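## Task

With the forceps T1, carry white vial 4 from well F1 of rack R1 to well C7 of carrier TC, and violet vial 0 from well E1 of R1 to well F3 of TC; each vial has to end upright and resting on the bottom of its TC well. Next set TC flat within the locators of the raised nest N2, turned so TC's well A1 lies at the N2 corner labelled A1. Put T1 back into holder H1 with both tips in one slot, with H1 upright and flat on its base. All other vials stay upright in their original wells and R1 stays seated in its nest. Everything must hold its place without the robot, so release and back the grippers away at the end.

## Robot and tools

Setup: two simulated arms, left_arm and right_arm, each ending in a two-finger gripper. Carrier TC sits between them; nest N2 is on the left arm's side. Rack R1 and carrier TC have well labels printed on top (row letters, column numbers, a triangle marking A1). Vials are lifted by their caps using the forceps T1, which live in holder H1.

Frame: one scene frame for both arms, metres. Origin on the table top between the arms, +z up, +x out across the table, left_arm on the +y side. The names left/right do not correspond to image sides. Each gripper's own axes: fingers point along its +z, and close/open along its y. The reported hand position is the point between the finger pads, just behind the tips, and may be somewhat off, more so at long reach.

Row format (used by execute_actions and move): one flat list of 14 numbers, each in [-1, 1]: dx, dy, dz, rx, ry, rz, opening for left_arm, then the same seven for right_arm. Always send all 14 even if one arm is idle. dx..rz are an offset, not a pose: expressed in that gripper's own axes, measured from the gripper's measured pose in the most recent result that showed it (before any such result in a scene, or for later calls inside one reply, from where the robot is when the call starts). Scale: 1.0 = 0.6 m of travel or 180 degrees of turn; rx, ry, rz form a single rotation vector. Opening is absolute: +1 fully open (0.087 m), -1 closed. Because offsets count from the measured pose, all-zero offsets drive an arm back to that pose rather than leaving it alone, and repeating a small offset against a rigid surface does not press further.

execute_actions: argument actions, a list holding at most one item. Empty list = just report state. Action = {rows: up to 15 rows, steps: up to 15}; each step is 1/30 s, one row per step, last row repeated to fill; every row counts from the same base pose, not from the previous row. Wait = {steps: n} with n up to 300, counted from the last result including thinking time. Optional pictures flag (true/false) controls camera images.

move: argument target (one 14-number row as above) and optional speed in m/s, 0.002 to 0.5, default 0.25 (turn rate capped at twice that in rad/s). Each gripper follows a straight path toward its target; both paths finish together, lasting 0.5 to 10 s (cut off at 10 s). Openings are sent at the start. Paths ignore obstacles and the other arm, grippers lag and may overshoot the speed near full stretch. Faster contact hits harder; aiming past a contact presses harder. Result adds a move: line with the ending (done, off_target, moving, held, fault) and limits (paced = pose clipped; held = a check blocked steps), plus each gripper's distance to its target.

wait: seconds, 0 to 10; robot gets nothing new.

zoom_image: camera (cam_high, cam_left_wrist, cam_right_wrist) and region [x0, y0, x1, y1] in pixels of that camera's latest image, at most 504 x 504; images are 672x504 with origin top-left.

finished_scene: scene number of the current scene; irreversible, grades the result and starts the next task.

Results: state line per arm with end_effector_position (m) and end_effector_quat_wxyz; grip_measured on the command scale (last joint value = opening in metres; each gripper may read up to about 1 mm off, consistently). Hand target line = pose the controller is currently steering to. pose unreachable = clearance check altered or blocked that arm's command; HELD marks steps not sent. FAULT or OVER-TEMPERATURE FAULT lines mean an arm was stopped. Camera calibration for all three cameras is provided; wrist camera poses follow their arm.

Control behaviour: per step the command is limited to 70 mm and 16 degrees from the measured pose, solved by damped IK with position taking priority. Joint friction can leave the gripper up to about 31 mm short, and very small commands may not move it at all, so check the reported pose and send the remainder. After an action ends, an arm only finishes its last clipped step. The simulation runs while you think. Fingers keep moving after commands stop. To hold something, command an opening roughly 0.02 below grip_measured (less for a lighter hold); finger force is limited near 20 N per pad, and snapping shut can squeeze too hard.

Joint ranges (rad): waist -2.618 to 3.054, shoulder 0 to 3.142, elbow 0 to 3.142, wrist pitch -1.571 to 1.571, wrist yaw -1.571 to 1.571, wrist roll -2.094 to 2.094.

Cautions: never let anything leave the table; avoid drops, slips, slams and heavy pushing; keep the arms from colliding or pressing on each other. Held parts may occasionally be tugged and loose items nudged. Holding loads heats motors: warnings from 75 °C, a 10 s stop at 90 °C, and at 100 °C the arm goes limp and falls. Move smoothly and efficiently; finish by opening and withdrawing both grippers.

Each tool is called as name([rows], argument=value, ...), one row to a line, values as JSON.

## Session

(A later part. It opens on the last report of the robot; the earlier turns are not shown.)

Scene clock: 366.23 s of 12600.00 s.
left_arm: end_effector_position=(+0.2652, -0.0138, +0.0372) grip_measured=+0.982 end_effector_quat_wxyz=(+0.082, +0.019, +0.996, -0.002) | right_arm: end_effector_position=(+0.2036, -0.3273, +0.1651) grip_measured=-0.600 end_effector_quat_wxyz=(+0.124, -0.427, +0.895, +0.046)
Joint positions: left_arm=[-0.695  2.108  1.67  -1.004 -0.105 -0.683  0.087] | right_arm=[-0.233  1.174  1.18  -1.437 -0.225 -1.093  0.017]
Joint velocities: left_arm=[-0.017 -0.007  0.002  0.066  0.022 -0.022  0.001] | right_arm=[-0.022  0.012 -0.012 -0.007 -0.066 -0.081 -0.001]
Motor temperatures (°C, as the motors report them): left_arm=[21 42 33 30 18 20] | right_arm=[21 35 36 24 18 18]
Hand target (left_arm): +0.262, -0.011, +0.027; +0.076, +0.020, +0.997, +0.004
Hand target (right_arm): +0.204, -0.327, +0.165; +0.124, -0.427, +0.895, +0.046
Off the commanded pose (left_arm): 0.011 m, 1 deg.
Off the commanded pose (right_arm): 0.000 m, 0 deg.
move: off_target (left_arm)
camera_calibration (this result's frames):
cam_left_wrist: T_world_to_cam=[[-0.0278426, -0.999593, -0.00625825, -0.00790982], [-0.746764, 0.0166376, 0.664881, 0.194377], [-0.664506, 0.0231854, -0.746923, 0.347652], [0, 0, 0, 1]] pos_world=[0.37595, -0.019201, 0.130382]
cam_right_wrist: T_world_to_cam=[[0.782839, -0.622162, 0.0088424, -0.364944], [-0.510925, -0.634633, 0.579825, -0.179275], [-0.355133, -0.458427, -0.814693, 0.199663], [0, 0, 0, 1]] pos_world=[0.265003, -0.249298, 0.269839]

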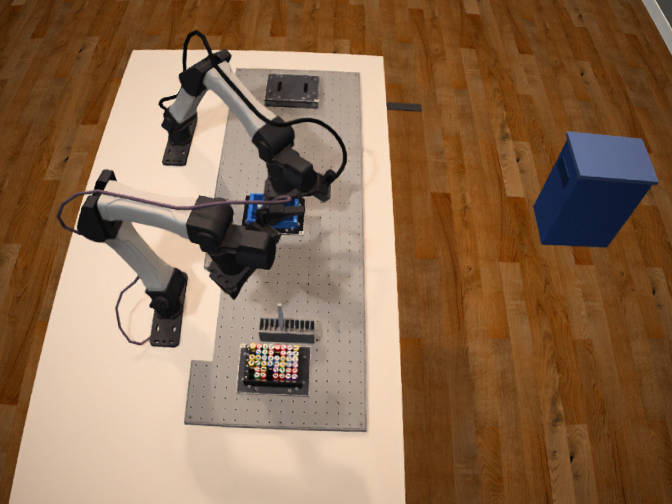

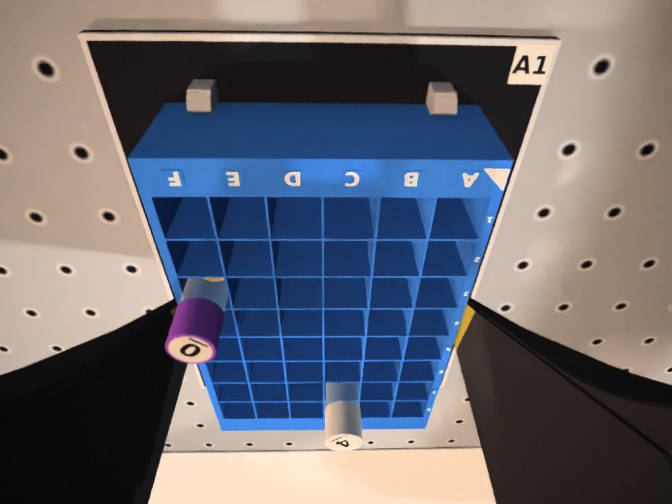

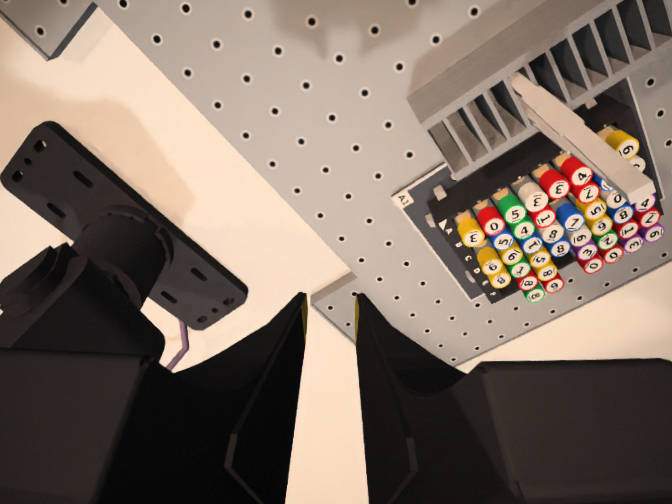

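execute_actions([
  {"rows":[[0,0,0,0,0,0,0.96,0,0,0,0,0,0,-0.6],[0,0,0,0,0,0,0.95,0,0,0,0,0,0,-0.6],[0,0,0,0,0,0,0.94,0,0,0,0,0,0,-0.6],[0,0,0,0,0,0,0.93,0,0,0,0,0,0,-0.6],[0,0,0,0,0,0,0.92,0,0,0,0,0,0,-0.6],[0,0,0,0,0,0,0.905,0,0,0,0,0,0,-0.6]],"steps":15},
])

move(target=[-0.021,0,-0.125,0,0,0,0.905,0,0,0,0,0,0,-0.6], speed=0.06)

move(target=[-0.02,0.785,0,0,0,0.005,0.905,0,0,0,0,0,0,-0.6], speed=0.15)

Scene clock: 382.33 s of 12600.00 s.
left_arm: end_effector_position=(+0.2657, -0.0139, +0.0372) grip_measured=+0.926 end_effector_quat_wxyz=(+0.084, +0.020, +0.996, -0.002) | right_arm: end_effector_position=(+0.2036, -0.3273, +0.1651) grip_measured=-0.600 end_effector_quat_wxyz=(+0.124, -0.427, +0.895, +0.046)
Joint positions: left_arm=[-0.695  2.108  1.67  -1.002 -0.106 -0.682  0.084] | right_arm=[-0.233  1.174  1.18  -1.437 -0.225 -1.093  0.017]
Joint velocities: left_arm=[-0.017 -0.017  0.002 -0.007 -0.037 -0.022  0.   ] | right_arm=[-0.017  0.007  0.017 -0.037  0.007  0.007 -0.   ]
Motor temperatures (°C, as the motors report them): left_arm=[21 42 32 30 18 20] | right_arm=[21 34 36 24 18 18]
Hand target (left_arm): +0.265, -0.014, +0.037; +0.083, +0.019, +0.996, -0.002
Hand target (right_arm): +0.204, -0.327, +0.165; +0.124, -0.427, +0.895, +0.046
Off the commanded pose (left_arm): 0.001 m, 0 deg.
Off the commanded pose (right_arm): 0.000 m, 0 deg.
Steps of this call (steps 1 to 90: nothing new was sent; then 12.60 s passed at rest; steps 91 to 105: all 15 steps of this action). Readings (end_effector_position):
91: left_arm (+0.2655, -0.0142, +0.0372) | right_arm (+0.2036, -0.3273, +0.1651)
92: left_arm (+0.2656, -0.0141, +0.0372) | right_arm (+0.2036, -0.3273, +0.1651)
94: left_arm (+0.2657, -0.0140, +0.0372) | right_arm (+0.2036, -0.3273, +0.1651)
98: left_arm (+0.2657, -0.0139, +0.0372) | right_arm (+0.2036, -0.3273, +0.1651)
105: the state above
camera_calibration (this result's frames):
cam_left_wrist: T_world_to_cam=[[-0.0280074, -0.999588, -0.00624838, -0.00795631], [-0.748377, 0.016824, 0.66306, 0.19529], [-0.662682, 0.0232467, -0.74854, 0.347583], [0, 0, 0, 1]] pos_world=[0.376265, -0.0193187, 0.130641]
cam_right_wrist: T_world_to_cam=[[0.782839, -0.622162, 0.0088424, -0.364944], [-0.510925, -0.634633, 0.579825, -0.179275], [-0.355133, -0.458427, -0.814693, 0.199663], [0, 0, 0, 1]] pos_world=[0.265003, -0.249298, 0.269839]

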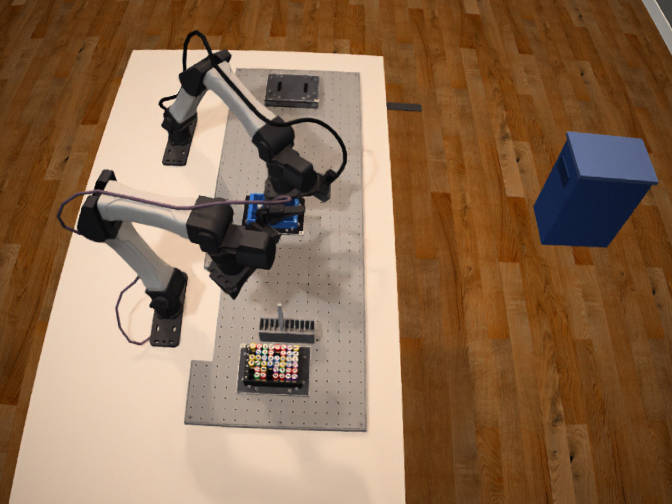

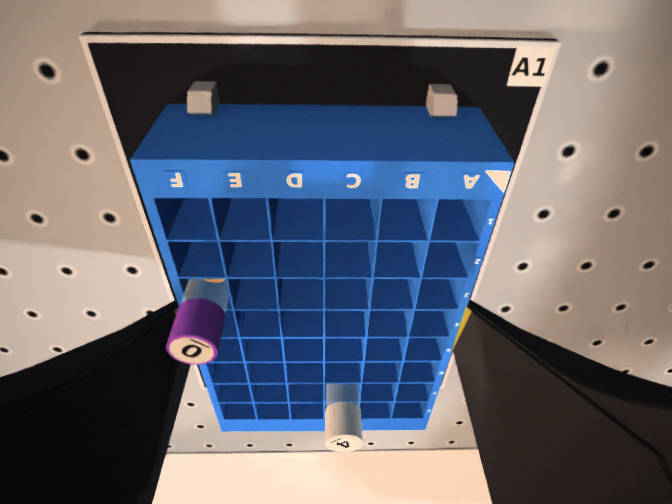

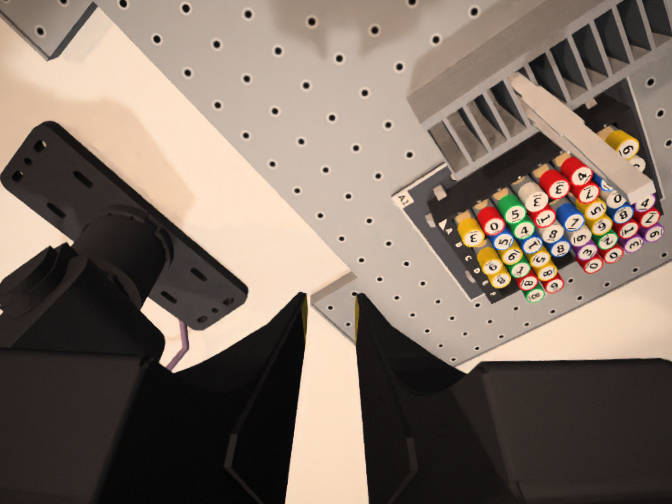

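Scene clock: 384.37 s of 12600.00 s.
left_arm: end_effector_position=(+0.2660, -0.0142, +0.1016) grip_measured=+0.926 end_effector_quat_wxyz=(+0.077, +0.020, +0.997, +0.004) | right_arm: end_effector_position=(+0.2036, -0.3273, +0.1651) grip_measured=-0.600 end_effector_quat_wxyz=(+0.124, -0.427, +0.895, +0.046)
Joint positions: left_arm=[-0.695  2.108  1.926 -1.275 -0.106 -0.682  0.084] | right_arm=[-0.233  1.174  1.18  -1.437 -0.225 -1.093  0.017]
Joint velocities: left_arm=[-0.002 -0.002 -0.017 -0.066 -0.066  0.037  0.002] | right_arm=[ 0.002 -0.012  0.012  0.007  0.007 -0.022 -0.001]
Motor temperatures (°C, as the motors report them): left_arm=[21 43 32 30 18 20] | right_arm=[21 34 36 24 18 18]
Hand target (left_arm): +0.267, -0.014, +0.113; +0.084, +0.020, +0.996, -0.002
Hand target (right_arm): +0.204, -0.327, +0.165; +0.124, -0.427, +0.895, +0.046
Off the commanded pose (left_arm): 0.012 m, 1 deg.
Off the commanded pose (right_arm): 0.000 m, 0 deg.
move: off_target (left_arm)
camera_calibration (this result's frames):
cam_left_wrist: T_world_to_cam=[[-0.0281486, -0.999462, -0.0168219, -0.00667747], [-0.740205, 0.00953127, 0.672314, 0.14955], [-0.671792, 0.0313763, -0.740075, 0.397691], [0, 0, 0, 1]] pos_world=[0.377675, -0.0205773, 0.193664]
cam_right_wrist: T_world_to_cam=[[0.782839, -0.622162, 0.0088424, -0.364944], [-0.510925, -0.634633, 0.579825, -0.179275], [-0.355133, -0.458427, -0.814693, 0.199663], [0, 0, 0, 1]] pos_world=[0.265003, -0.249298, 0.269839]

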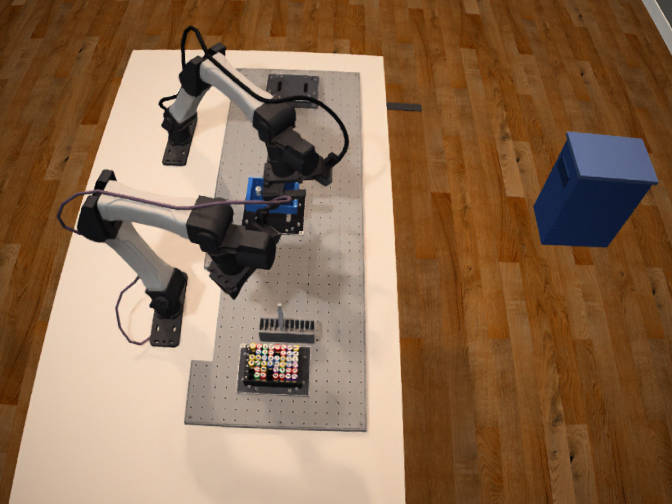

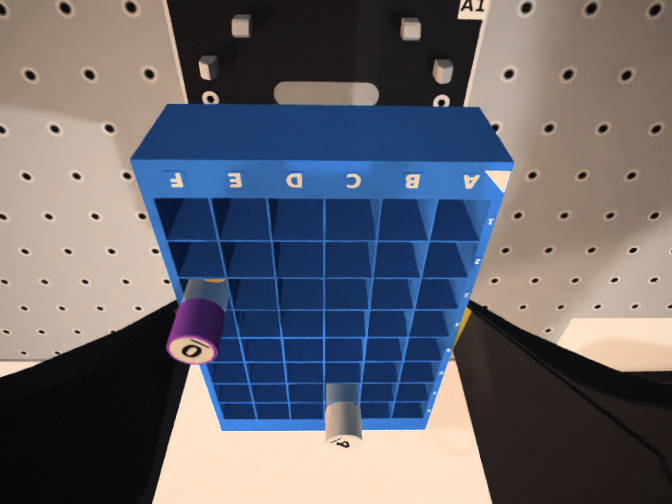

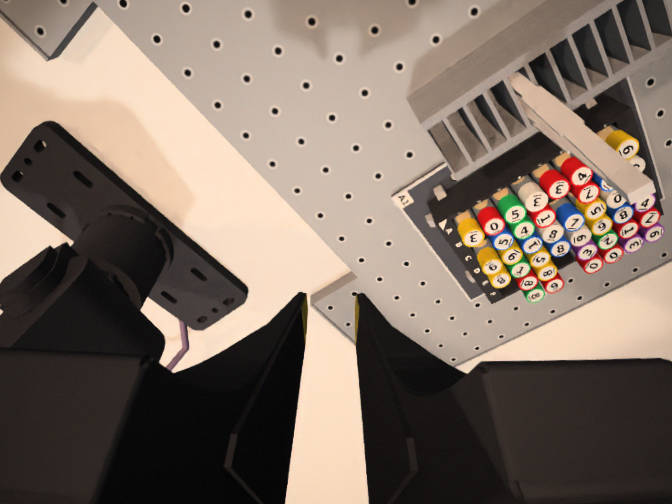

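Scene clock: 388.07 s of 12600.00 s.
left_arm: end_effector_position=(+0.2859, +0.4564, +0.1007) grip_measured=+0.926 end_effector_quat_wxyz=(+0.074, +0.025, +0.997, +0.007) | right_arm: end_effector_position=(+0.2036, -0.3273, +0.1651) grip_measured=-0.600 end_effector_quat_wxyz=(+0.124, -0.427, +0.895, +0.046)
Joint positions: left_arm=[ 0.561  1.963  1.707 -1.182  0.066  0.573  0.084] | right_arm=[-0.233  1.174  1.18  -1.437 -0.225 -1.093  0.017]
Joint velocities: left_arm=[-0.002  0.002 -0.002 -0.051  0.022  0.007 -0.001] | right_arm=[0.007 0.002 0.007 0.022 0.037 0.051 0.001]
Motor temperatures (°C, as the motors report them): left_arm=[21 42 32 30 18 20] | right_arm=[21 34 36 24 18 18]
Hand target (left_arm): +0.287, +0.457, +0.102; +0.072, +0.027, +0.997, +0.001
Hand target (right_arm): +0.204, -0.327, +0.165; +0.124, -0.427, +0.895, +0.046
Off the commanded pose (left_arm): 0.013 m, 1 deg.
Off the commanded pose (right_arm): 0.000 m, 0 deg.
move: off_target (left_arm)
camera_calibration (this result's frames):
cam_left_wrist: T_world_to_cam=[[-0.0385107, -0.998969, -0.024057, 0.467632], [-0.735506, 0.0120407, 0.677411, 0.157407], [-0.676423, 0.0437817, -0.735211, 0.390761], [0, 0, 0, 1]] pos_world=[0.398102, 0.448146, 0.191913]
cam_right_wrist: T_world_to_cam=[[0.782839, -0.622162, 0.0088424, -0.364944], [-0.510925, -0.634633, 0.579825, -0.179275], [-0.355133, -0.458427, -0.814693, 0.199663], [0, 0, 0, 1]] pos_world=[0.265003, -0.249298, 0.269839]

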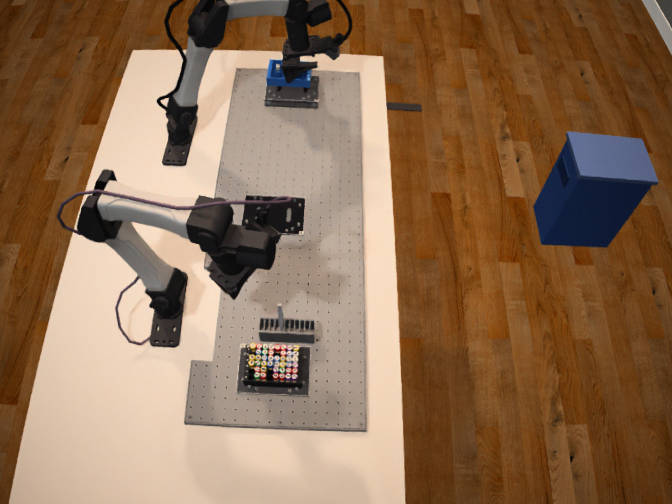

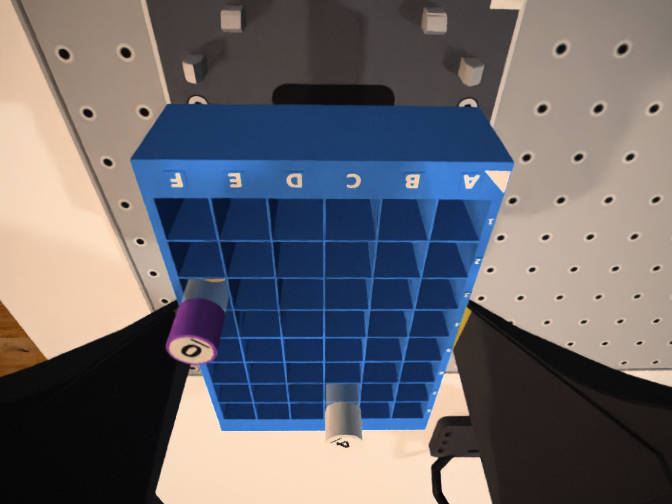

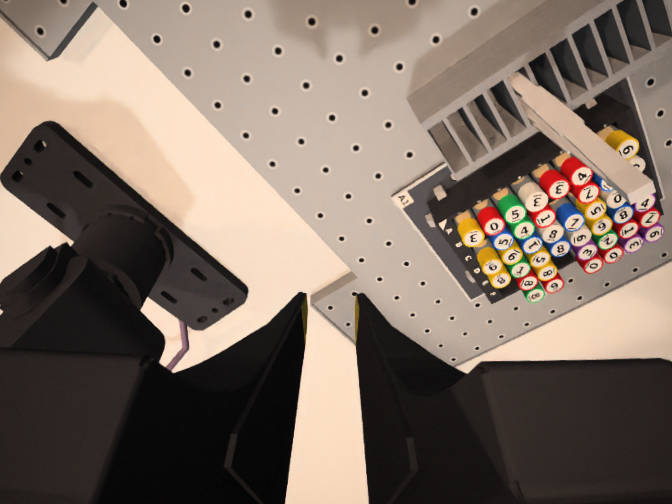

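move(target=[-0.008,-0.007,0.048,0.006,-0.005,0,0.905,0,0,0,0,0,0,-0.6], speed=0.04)

Scene clock: 394.00 s of 12600.00 s.
left_arm: end_effector_position=(+0.2931, +0.4576, +0.0841) grip_measured=+0.926 end_effector_quat_wxyz=(+0.087, +0.024, +0.996, +0.006) | right_arm: end_effector_position=(+0.2036, -0.3273, +0.1651) grip_measured=-0.600 end_effector_quat_wxyz=(+0.124, -0.427, +0.895, +0.046)
Joint positions: left_arm=[ 0.561  1.972  1.655 -1.099  0.079  0.568  0.084] | right_arm=[-0.233  1.174  1.18  -1.437 -0.225 -1.093  0.017]
Joint velocities: left_arm=[-0.007 -0.017 -0.002  0.037  0.007  0.007  0.   ] | right_arm=[ 0.027 -0.002  0.002  0.037 -0.022 -0.022 -0.002]
Motor temperatures (°C, as the motors report them): left_arm=[21 42 32 30 18 20] | right_arm=[21 33 36 24 18 18]
Hand target (left_arm): +0.294, +0.452, +0.073; +0.082, +0.026, +0.996, -0.002
Hand target (right_arm): +0.204, -0.327, +0.165; +0.124, -0.427, +0.895, +0.046
Off the commanded pose (left_arm): 0.013 m, 1 deg.
Off the commanded pose (right_arm): 0.000 m, 0 deg.
After step 90, 1.80 s passed at rest.
move: off_target (left_arm)
camera_calibration (this result's frames):
cam_left_wrist: T_world_to_cam=[[-0.0349949, -0.999118, -0.0231872, 0.46766], [-0.752471, 0.0110729, 0.658533, 0.180948], [-0.657695, 0.040493, -0.752195, 0.380819], [0, 0, 0, 1]] pos_world=[0.402987, 0.449823, 0.178134]
cam_right_wrist: T_world_to_cam=[[0.782839, -0.622162, 0.0088424, -0.364944], [-0.510925, -0.634633, 0.579825, -0.179275], [-0.355133, -0.458427, -0.814693, 0.199663], [0, 0, 0, 1]] pos_world=[0.265003, -0.249298, 0.269839]

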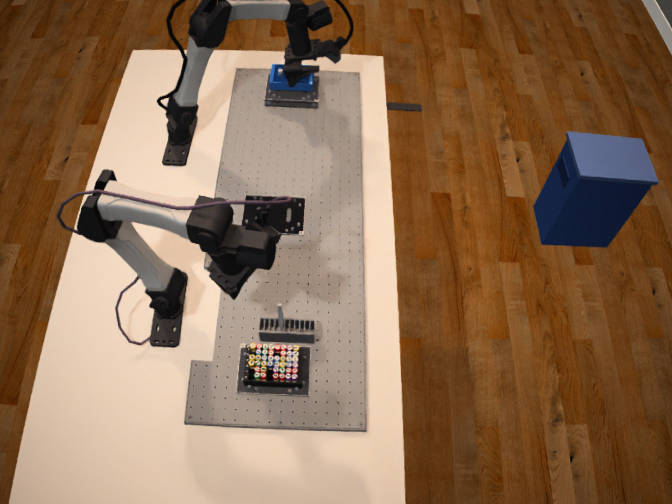

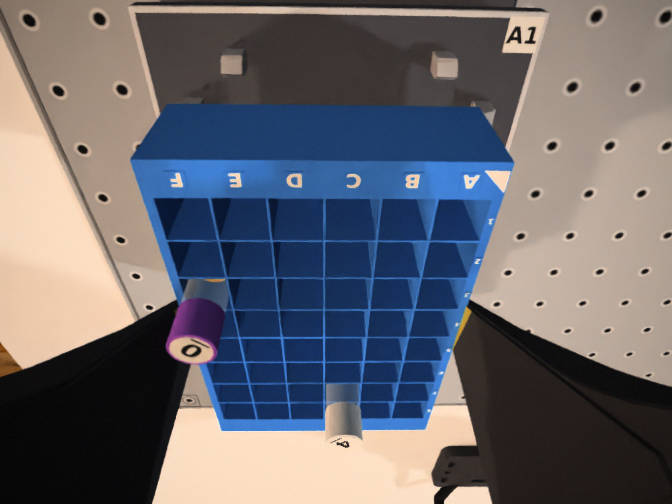

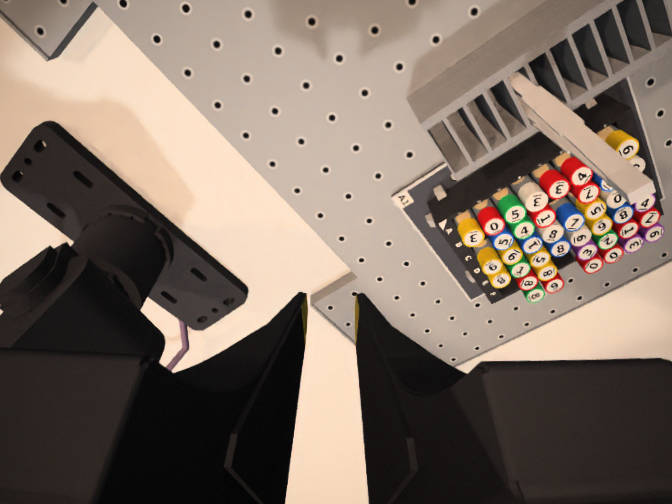

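execute_actions([
  {"rows":[[-0.009,-0.018,0,0,0,0.003,0.905,0,0,0,0,0,0,-0.6],[-0.006,-0.011,0,0,0,0.003,0.905,0,0,0,0,0,0,-0.6],[-0.006,-0.011,0,0,0,0.003,0.905,0,0,0,0,0,0,-0.6],[-0.004,-0.011,0.012,0.003,0.004,0.003,0.905,0,0,0,0,0,0,-0.6],[-0.002,-0.011,0.022,0.005,0.008,0.003,0.905,0,0,0,0,0,0,-0.6]],"steps":15},
])

Scene clock: 401.40 s of 12600.00 s.
left_arm: end_effector_position=(+0.2949, +0.4539, +0.0775) grip_measured=+0.926 end_effector_quat_wxyz=(+0.079, +0.027, +0.996, +0.002) | right_arm: end_effector_position=(+0.2036, -0.3273, +0.1651) grip_measured=-0.600 end_effector_quat_wxyz=(+0.124, -0.427, +0.895, +0.046)
Joint positions: left_arm=[ 0.55   1.99   1.655 -1.097  0.079  0.564  0.084] | right_arm=[-0.233  1.174  1.18  -1.437 -0.225 -1.093  0.017]
Joint velocities: left_arm=[-0.002  0.007 -0.007  0.022 -0.007 -0.066  0.   ] | right_arm=[-0.007 -0.002 -0.017  0.066  0.007  0.037  0.001]
Motor temperatures (°C, as the motors report them): left_arm=[21 41 32 30 18 20] | right_arm=[21 33 36 24 18 18]
Hand target (left_arm): +0.296, +0.451, +0.071; +0.074, +0.029, +0.997, -0.001
Hand target (right_arm): +0.204, -0.327, +0.165; +0.124, -0.427, +0.895, +0.046
Off the commanded pose (left_arm): 0.007 m, 1 deg.
Off the commanded pose (right_arm): 0.000 m, 0 deg.
Steps of this call (steps 1 to 90: nothing new was sent; then 3.90 s passed at rest; steps 91 to 105: all 15 steps of this action). Readings (end_effector_position):
91: left_arm (+0.2937, +0.4572, +0.0841) | right_arm (+0.2036, -0.3273, +0.1651)
92: left_arm (+0.2941, +0.4565, +0.0841) | right_arm (+0.2036, -0.3273, +0.1651)
94: left_arm (+0.2951, +0.4548, +0.0841) | right_arm (+0.2036, -0.3273, +0.1651)
98: left_arm (+0.2952, +0.4541, +0.0808) | right_arm (+0.2036, -0.3273, +0.1651)
105: the state above
camera_calibration (this result's frames):
cam_left_wrist: T_world_to_cam=[[-0.0416994, -0.999029, -0.0142206, 0.465193], [-0.742463, 0.0214598, 0.669543, 0.178163], [-0.668588, 0.0384779, -0.742637, 0.380625], [0, 0, 0, 1]] pos_world=[0.406159, 0.446272, 0.169994]
cam_right_wrist: T_world_to_cam=[[0.782839, -0.622162, 0.0088424, -0.364944], [-0.510925, -0.634633, 0.579825, -0.179275], [-0.355133, -0.458427, -0.814693, 0.199663], [0, 0, 0, 1]] pos_world=[0.265003, -0.249298, 0.269839]

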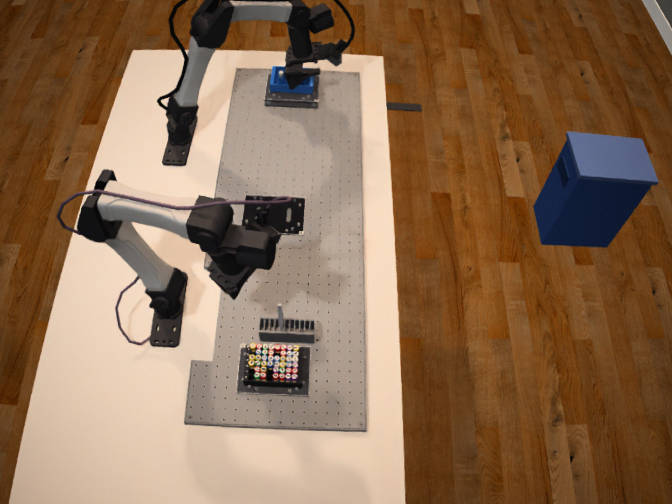

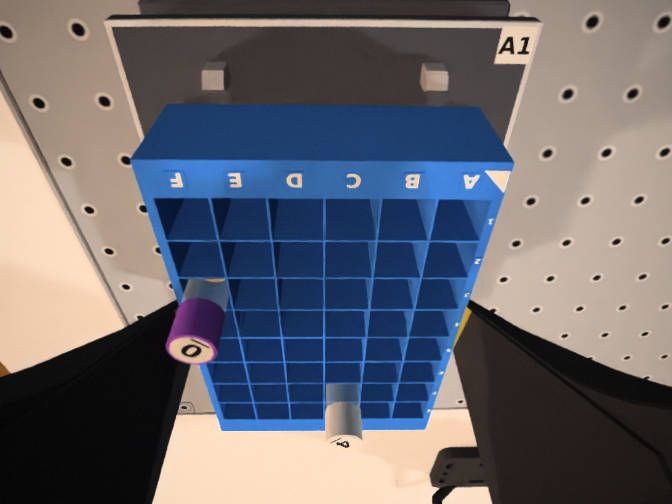

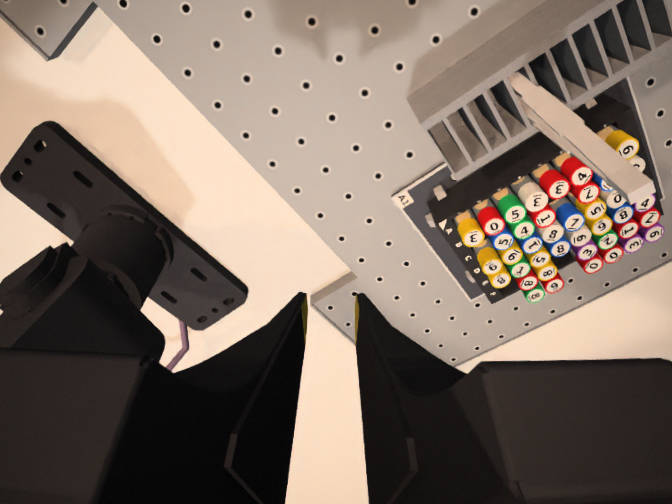

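Aligned.

move(target=[0.009,-0.002,0.042,0.001,0.002,0,0.905,0,0,0,0,0,0,-0.6], speed=0.025)

Scene clock: 407.47 s of 12600.00 s.
left_arm: end_effector_position=(+0.2950, +0.4531, +0.0633) grip_measured=+0.926 end_effector_quat_wxyz=(+0.083, +0.024, +0.996, +0.002) | right_arm: end_effector_position=(+0.2036, -0.3273, +0.1651) grip_measured=-0.600 end_effector_quat_wxyz=(+0.124, -0.427, +0.895, +0.046)
Joint positions: left_arm=[ 0.55   1.99   1.598 -1.034  0.082  0.559  0.084] | right_arm=[-0.233  1.174  1.18  -1.437 -0.225 -1.093  0.017]
Joint velocities: left_arm=[ 0.017 -0.002  0.002 -0.037 -0.022  0.007 -0.003] | right_arm=[-0.012 -0.002  0.002  0.022 -0.007 -0.022 -0.   ]
Motor temperatures (°C, as the motors report them): left_arm=[21 41 32 30 18 20] | right_arm=[21 33 36 24 18 18]
Hand target (left_arm): +0.293, +0.452, +0.052; +0.076, +0.027, +0.997, +0.000
Hand target (right_arm): +0.204, -0.327, +0.165; +0.124, -0.427, +0.895, +0.046
Off the commanded pose (left_arm): 0.012 m, 1 deg.
Off the commanded pose (right_arm): 0.000 m, 0 deg.
After step 90, 1.80 s passed at rest.
move: off_target (left_arm)
camera_calibration (this result's frames):
cam_left_wrist: T_world_to_cam=[[-0.0371429, -0.999211, -0.0140719, 0.46294], [-0.747086, 0.0184131, 0.664472, 0.190835], [-0.663689, 0.0351933, -0.74718, 0.370448], [0, 0, 0, 1]] pos_world=[0.405627, 0.446024, 0.156501]
cam_right_wrist: T_world_to_cam=[[0.782839, -0.622162, 0.0088424, -0.364944], [-0.510925, -0.634633, 0.579825, -0.179275], [-0.355133, -0.458427, -0.814693, 0.199663], [0, 0, 0, 1]] pos_world=[0.265003, -0.249298, 0.269839]

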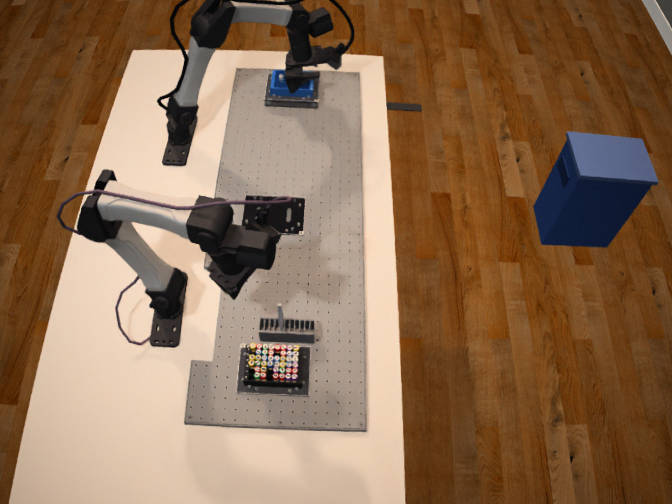

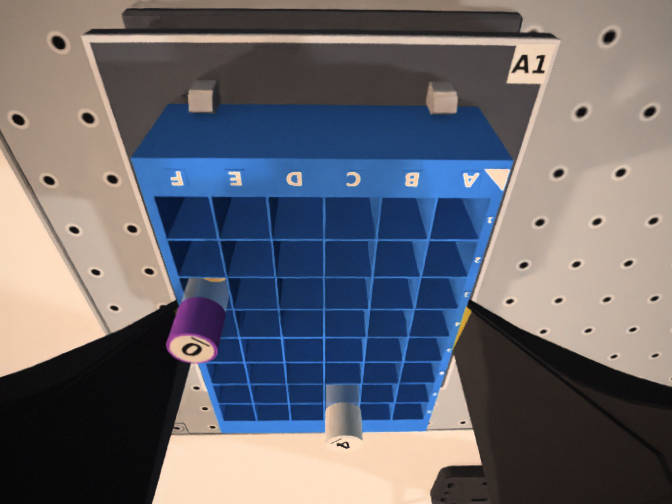

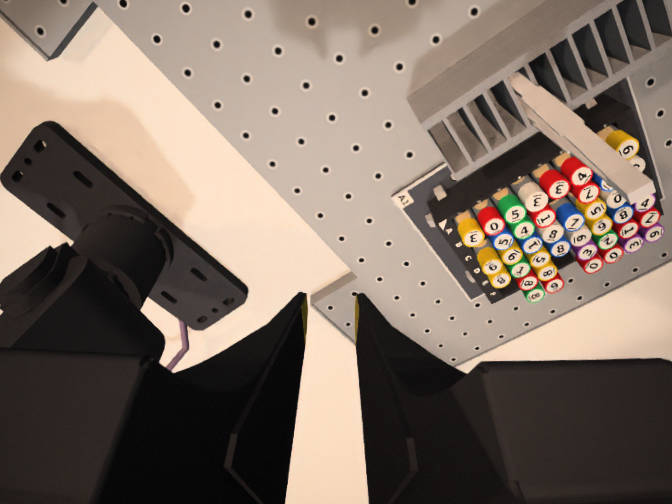

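execute_actions([
  {"rows":[[0,0,0,0,0,0,1,0,0,0,0,0,0,-0.6]],"steps":10},
])

move(target=[-0.015,0,-0.16,0,0,0,1,0,0,0,0,0,0,-0.6], speed=0.08)

zoom_image(camera="cam_high", region=[250,50,340,120])

Scene clock: 413.77 s of 12600.00 s.
left_arm: end_effector_position=(+0.2950, +0.4531, +0.0633) grip_measured=+0.982 end_effector_quat_wxyz=(+0.083, +0.024, +0.996, +0.002) | right_arm: end_effector_position=(+0.2036, -0.3273, +0.1651) grip_measured=-0.600 end_effector_quat_wxyz=(+0.124, -0.427, +0.895, +0.046)
Joint positions: left_arm=[ 0.55   1.99   1.598 -1.034  0.082  0.559  0.087] | right_arm=[-0.233  1.174  1.18  -1.437 -0.225 -1.093  0.017]
Joint velocities: left_arm=[-0.002  0.007 -0.007 -0.037  0.022 -0.037 -0.001] | right_arm=[-0.012 -0.017 -0.007 -0.081  0.007 -0.007  0.001]
Motor temperatures (°C, as the motors report them): left_arm=[21 41 32 30 18 20] | right_arm=[21 33 36 24 18 18]
Hand target (left_arm): +0.295, +0.453, +0.063; +0.083, +0.024, +0.996, +0.002
Hand target (right_arm): +0.204, -0.327, +0.165; +0.124, -0.427, +0.895, +0.046
Off the commanded pose (left_arm): 0.000 m, 0 deg.
Off the commanded pose (right_arm): 0.000 m, 0 deg.
Steps of this call (steps 1 to 90: nothing new was sent; then 2.97 s passed at rest; steps 91 to 100: all 10 steps of this action). Readings (end_effector_position):
91: left_arm (+0.2950, +0.4531, +0.0633) | right_arm (+0.2036, -0.3273, +0.1651)
92: left_arm (+0.2950, +0.4531, +0.0633) | right_arm (+0.2036, -0.3273, +0.1651)
94: left_arm (+0.2950, +0.4531, +0.0633) | right_arm (+0.2036, -0.3273, +0.1651)
98: left_arm (+0.2950, +0.4531, +0.0633) | right_arm (+0.2036, -0.3273, +0.1651)
100: the state above
camera_calibration (this result's frames):
cam_left_wrist: T_world_to_cam=[[-0.0371429, -0.999211, -0.0140719, 0.46294], [-0.747086, 0.0184131, 0.664472, 0.190835], [-0.663689, 0.0351933, -0.74718, 0.370448], [0, 0, 0, 1]] pos_world=[0.405627, 0.446024, 0.156501]
cam_right_wrist: T_world_to_cam=[[0.782839, -0.622162, 0.0088424, -0.364944], [-0.510925, -0.634633, 0.579825, -0.179275], [-0.355133, -0.458427, -0.814693, 0.199663], [0, 0, 0, 1]] pos_world=[0.265003, -0.249298, 0.269839]

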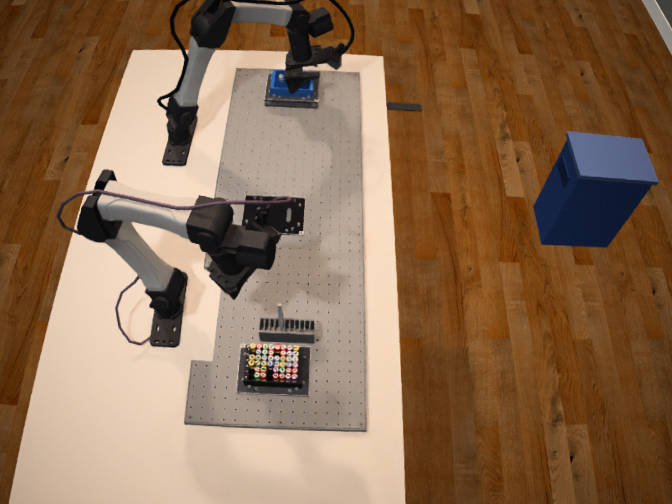

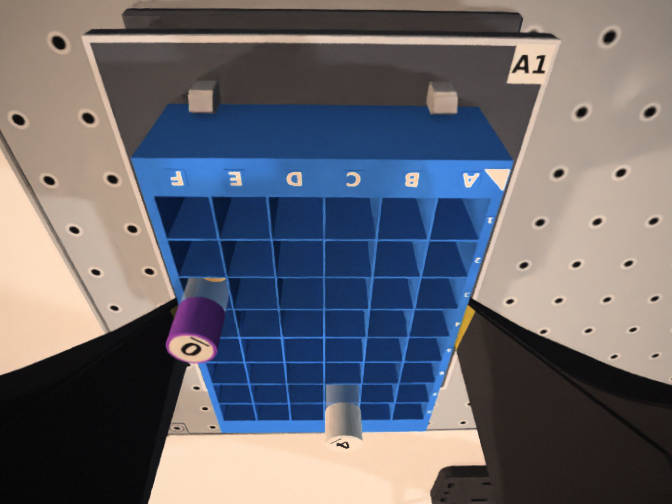

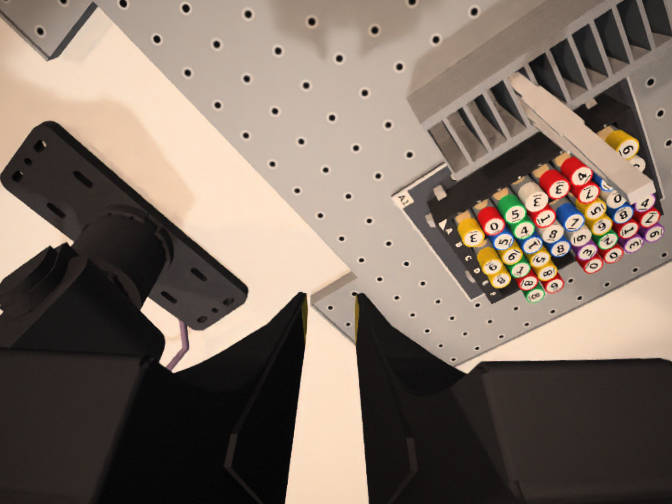

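Scene clock: 415.77 s of 12600.00 s.
left_arm: end_effector_position=(+0.2914, +0.4513, +0.1584) grip_measured=+0.982 end_effector_quat_wxyz=(+0.088, +0.028, +0.996, +0.005) | right_arm: end_effector_position=(+0.2036, -0.3273, +0.1651) grip_measured=-0.600 end_effector_quat_wxyz=(+0.124, -0.427, +0.895, +0.046)
Joint positions: left_arm=[ 0.55   1.974  1.955 -1.396  0.082  0.565  0.087] | right_arm=[-0.233  1.174  1.18  -1.437 -0.225 -1.093  0.017]
Joint velocities: left_arm=[-0.012 -0.007 -0.012  0.022  0.037  0.007  0.001] | right_arm=[ 0.007 -0.017 -0.012 -0.007  0.007  0.037 -0.002]
Motor temperatures (°C, as the motors report them): left_arm=[21 41 32 29 18 20] | right_arm=[21 33 36 24 18 18]
Hand target (left_arm): +0.289, +0.454, +0.160; +0.083, +0.024, +0.996, +0.002
Hand target (right_arm): +0.204, -0.327, +0.165; +0.124, -0.427, +0.895, +0.046
Off the commanded pose (left_arm): 0.004 m, 1 deg.
Off the commanded pose (right_arm): 0.000 m, 0 deg.
move: done
camera_calibration (this result's frames):
cam_left_wrist: T_world_to_cam=[[-0.0426018, -0.99887, -0.021082, 0.464899], [-0.75355, 0.0182695, 0.657136, 0.128058], [-0.656008, 0.0438816, -0.753477, 0.434101], [0, 0, 0, 1]] pos_world=[0.401077, 0.442985, 0.252734]
cam_right_wrist: T_world_to_cam=[[0.782839, -0.622162, 0.0088424, -0.364944], [-0.510925, -0.634633, 0.579825, -0.179275], [-0.355133, -0.458427, -0.814693, 0.199663], [0, 0, 0, 1]] pos_world=[0.265003, -0.249298, 0.269839]

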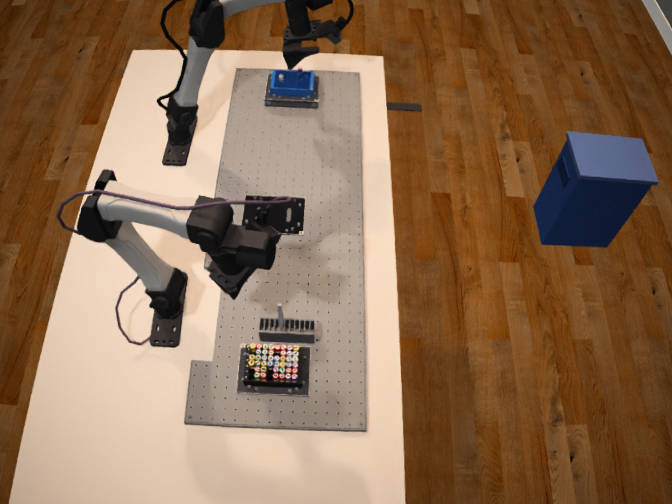

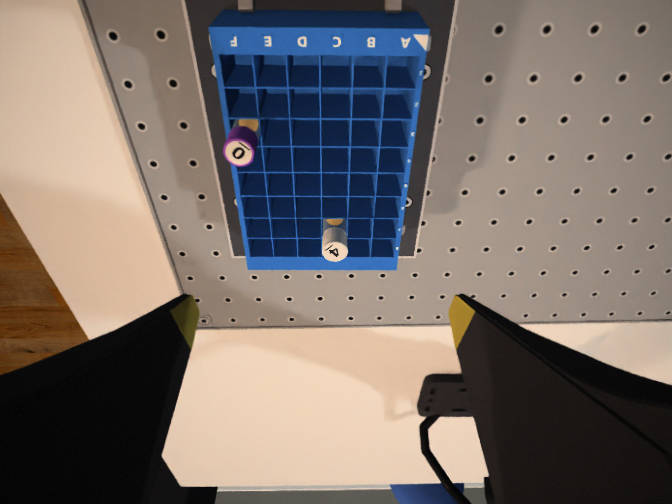

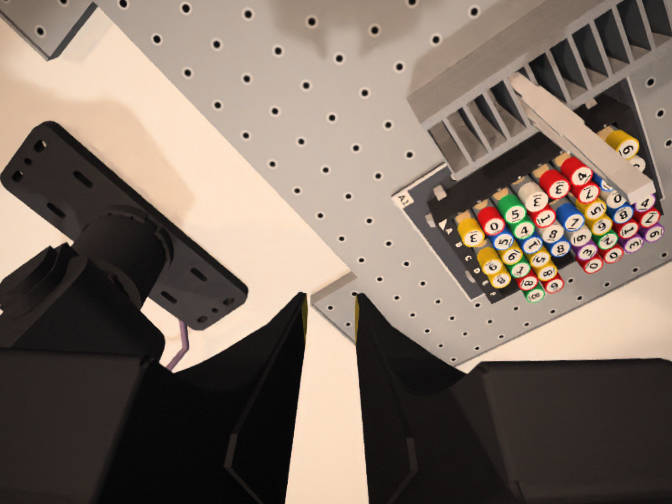

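Region (250, 50, 340, 120) of cam_high's 672x504 image, scaled by 5.600, with more detail than that image has.

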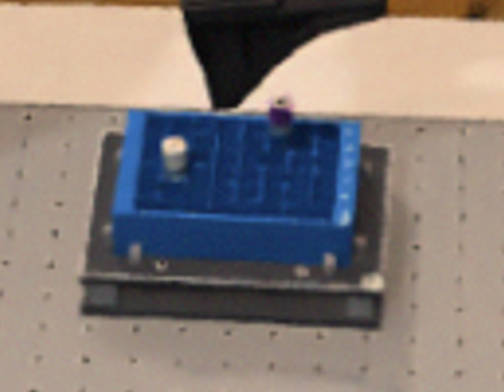

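move(target=[0.1,0,0.06,0,0,0,0.5,0,0,0,0,0,0,-0.6], speed=0.1)

Scene clock: 433.77 s of 12600.00 s.
left_arm: end_effector_position=(+0.2408, +0.4529, +0.1159) grip_measured=+0.500 end_effector_quat_wxyz=(+0.083, +0.029, +0.996, +0.007) | right_arm: end_effector_position=(+0.2036, -0.3273, +0.1651) grip_measured=-0.600 end_effector_quat_wxyz=(+0.124, -0.427, +0.895, +0.046)
Joint positions: left_arm=[ 0.623  1.788  1.539 -1.177  0.084  0.642  0.066] | right_arm=[-0.233  1.174  1.18  -1.437 -0.225 -1.093  0.017]
Joint velocities: left_arm=[-0.007 -0.002 -0.017 -0.037 -0.066 -0.037 -0.001] | right_arm=[-0.002 -0.017  0.007 -0.007  0.007  0.095  0.001]
Motor temperatures (°C, as the motors report them): left_arm=[21 41 33 29 18 20] | right_arm=[21 32 36 24 18 18]
Hand target (left_arm): +0.238, +0.453, +0.112; +0.087, +0.028, +0.996, +0.005
Hand target (right_arm): +0.204, -0.327, +0.165; +0.124, -0.427, +0.895, +0.046
Off the commanded pose (left_arm): 0.004 m, 1 deg.
Off the commanded pose (right_arm): 0.000 m, 0 deg.
After step 90, 13.70 s passed at rest.
move: done
camera_calibration (this result's frames):
cam_left_wrist: T_world_to_cam=[[-0.0462727, -0.998602, -0.0255561, 0.464663], [-0.74759, 0.0176504, 0.663926, 0.115924], [-0.662547, 0.0498271, -0.747361, 0.366911], [0, 0, 0, 1]] pos_world=[0.351261, 0.443685, 0.209125]
cam_right_wrist: T_world_to_cam=[[0.782839, -0.622162, 0.0088424, -0.364944], [-0.510925, -0.634633, 0.579825, -0.179275], [-0.355133, -0.458427, -0.814693, 0.199663], [0, 0, 0, 1]] pos_world=[0.265003, -0.249298, 0.269839]

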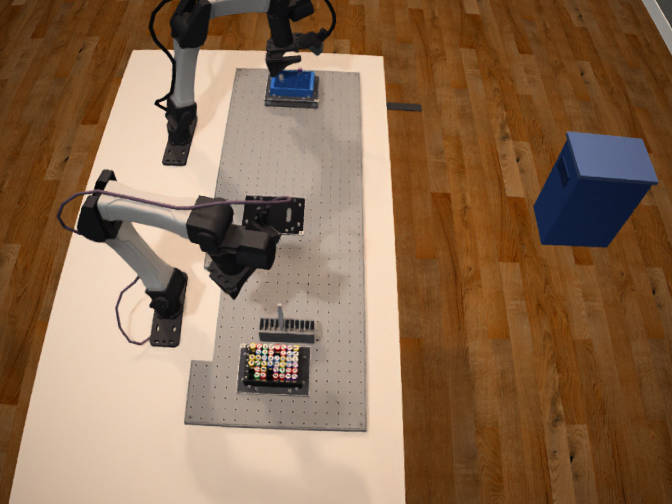

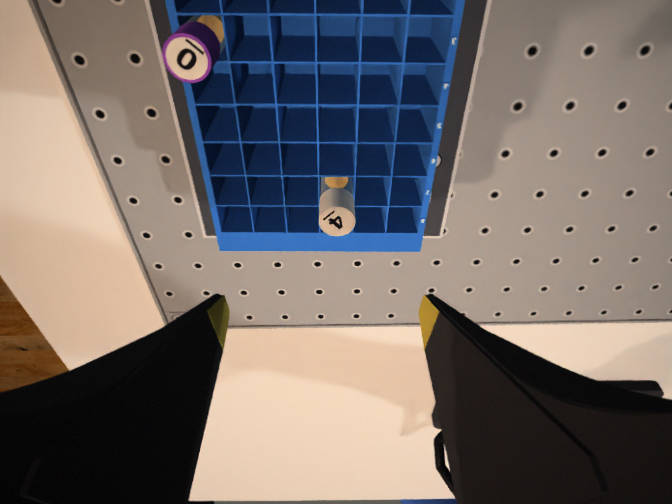

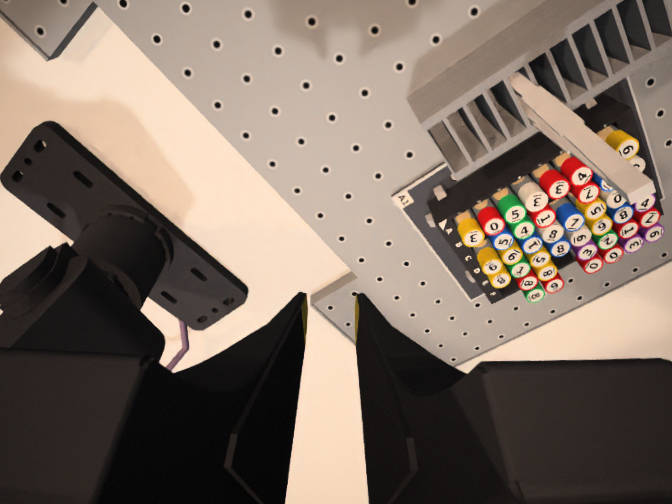

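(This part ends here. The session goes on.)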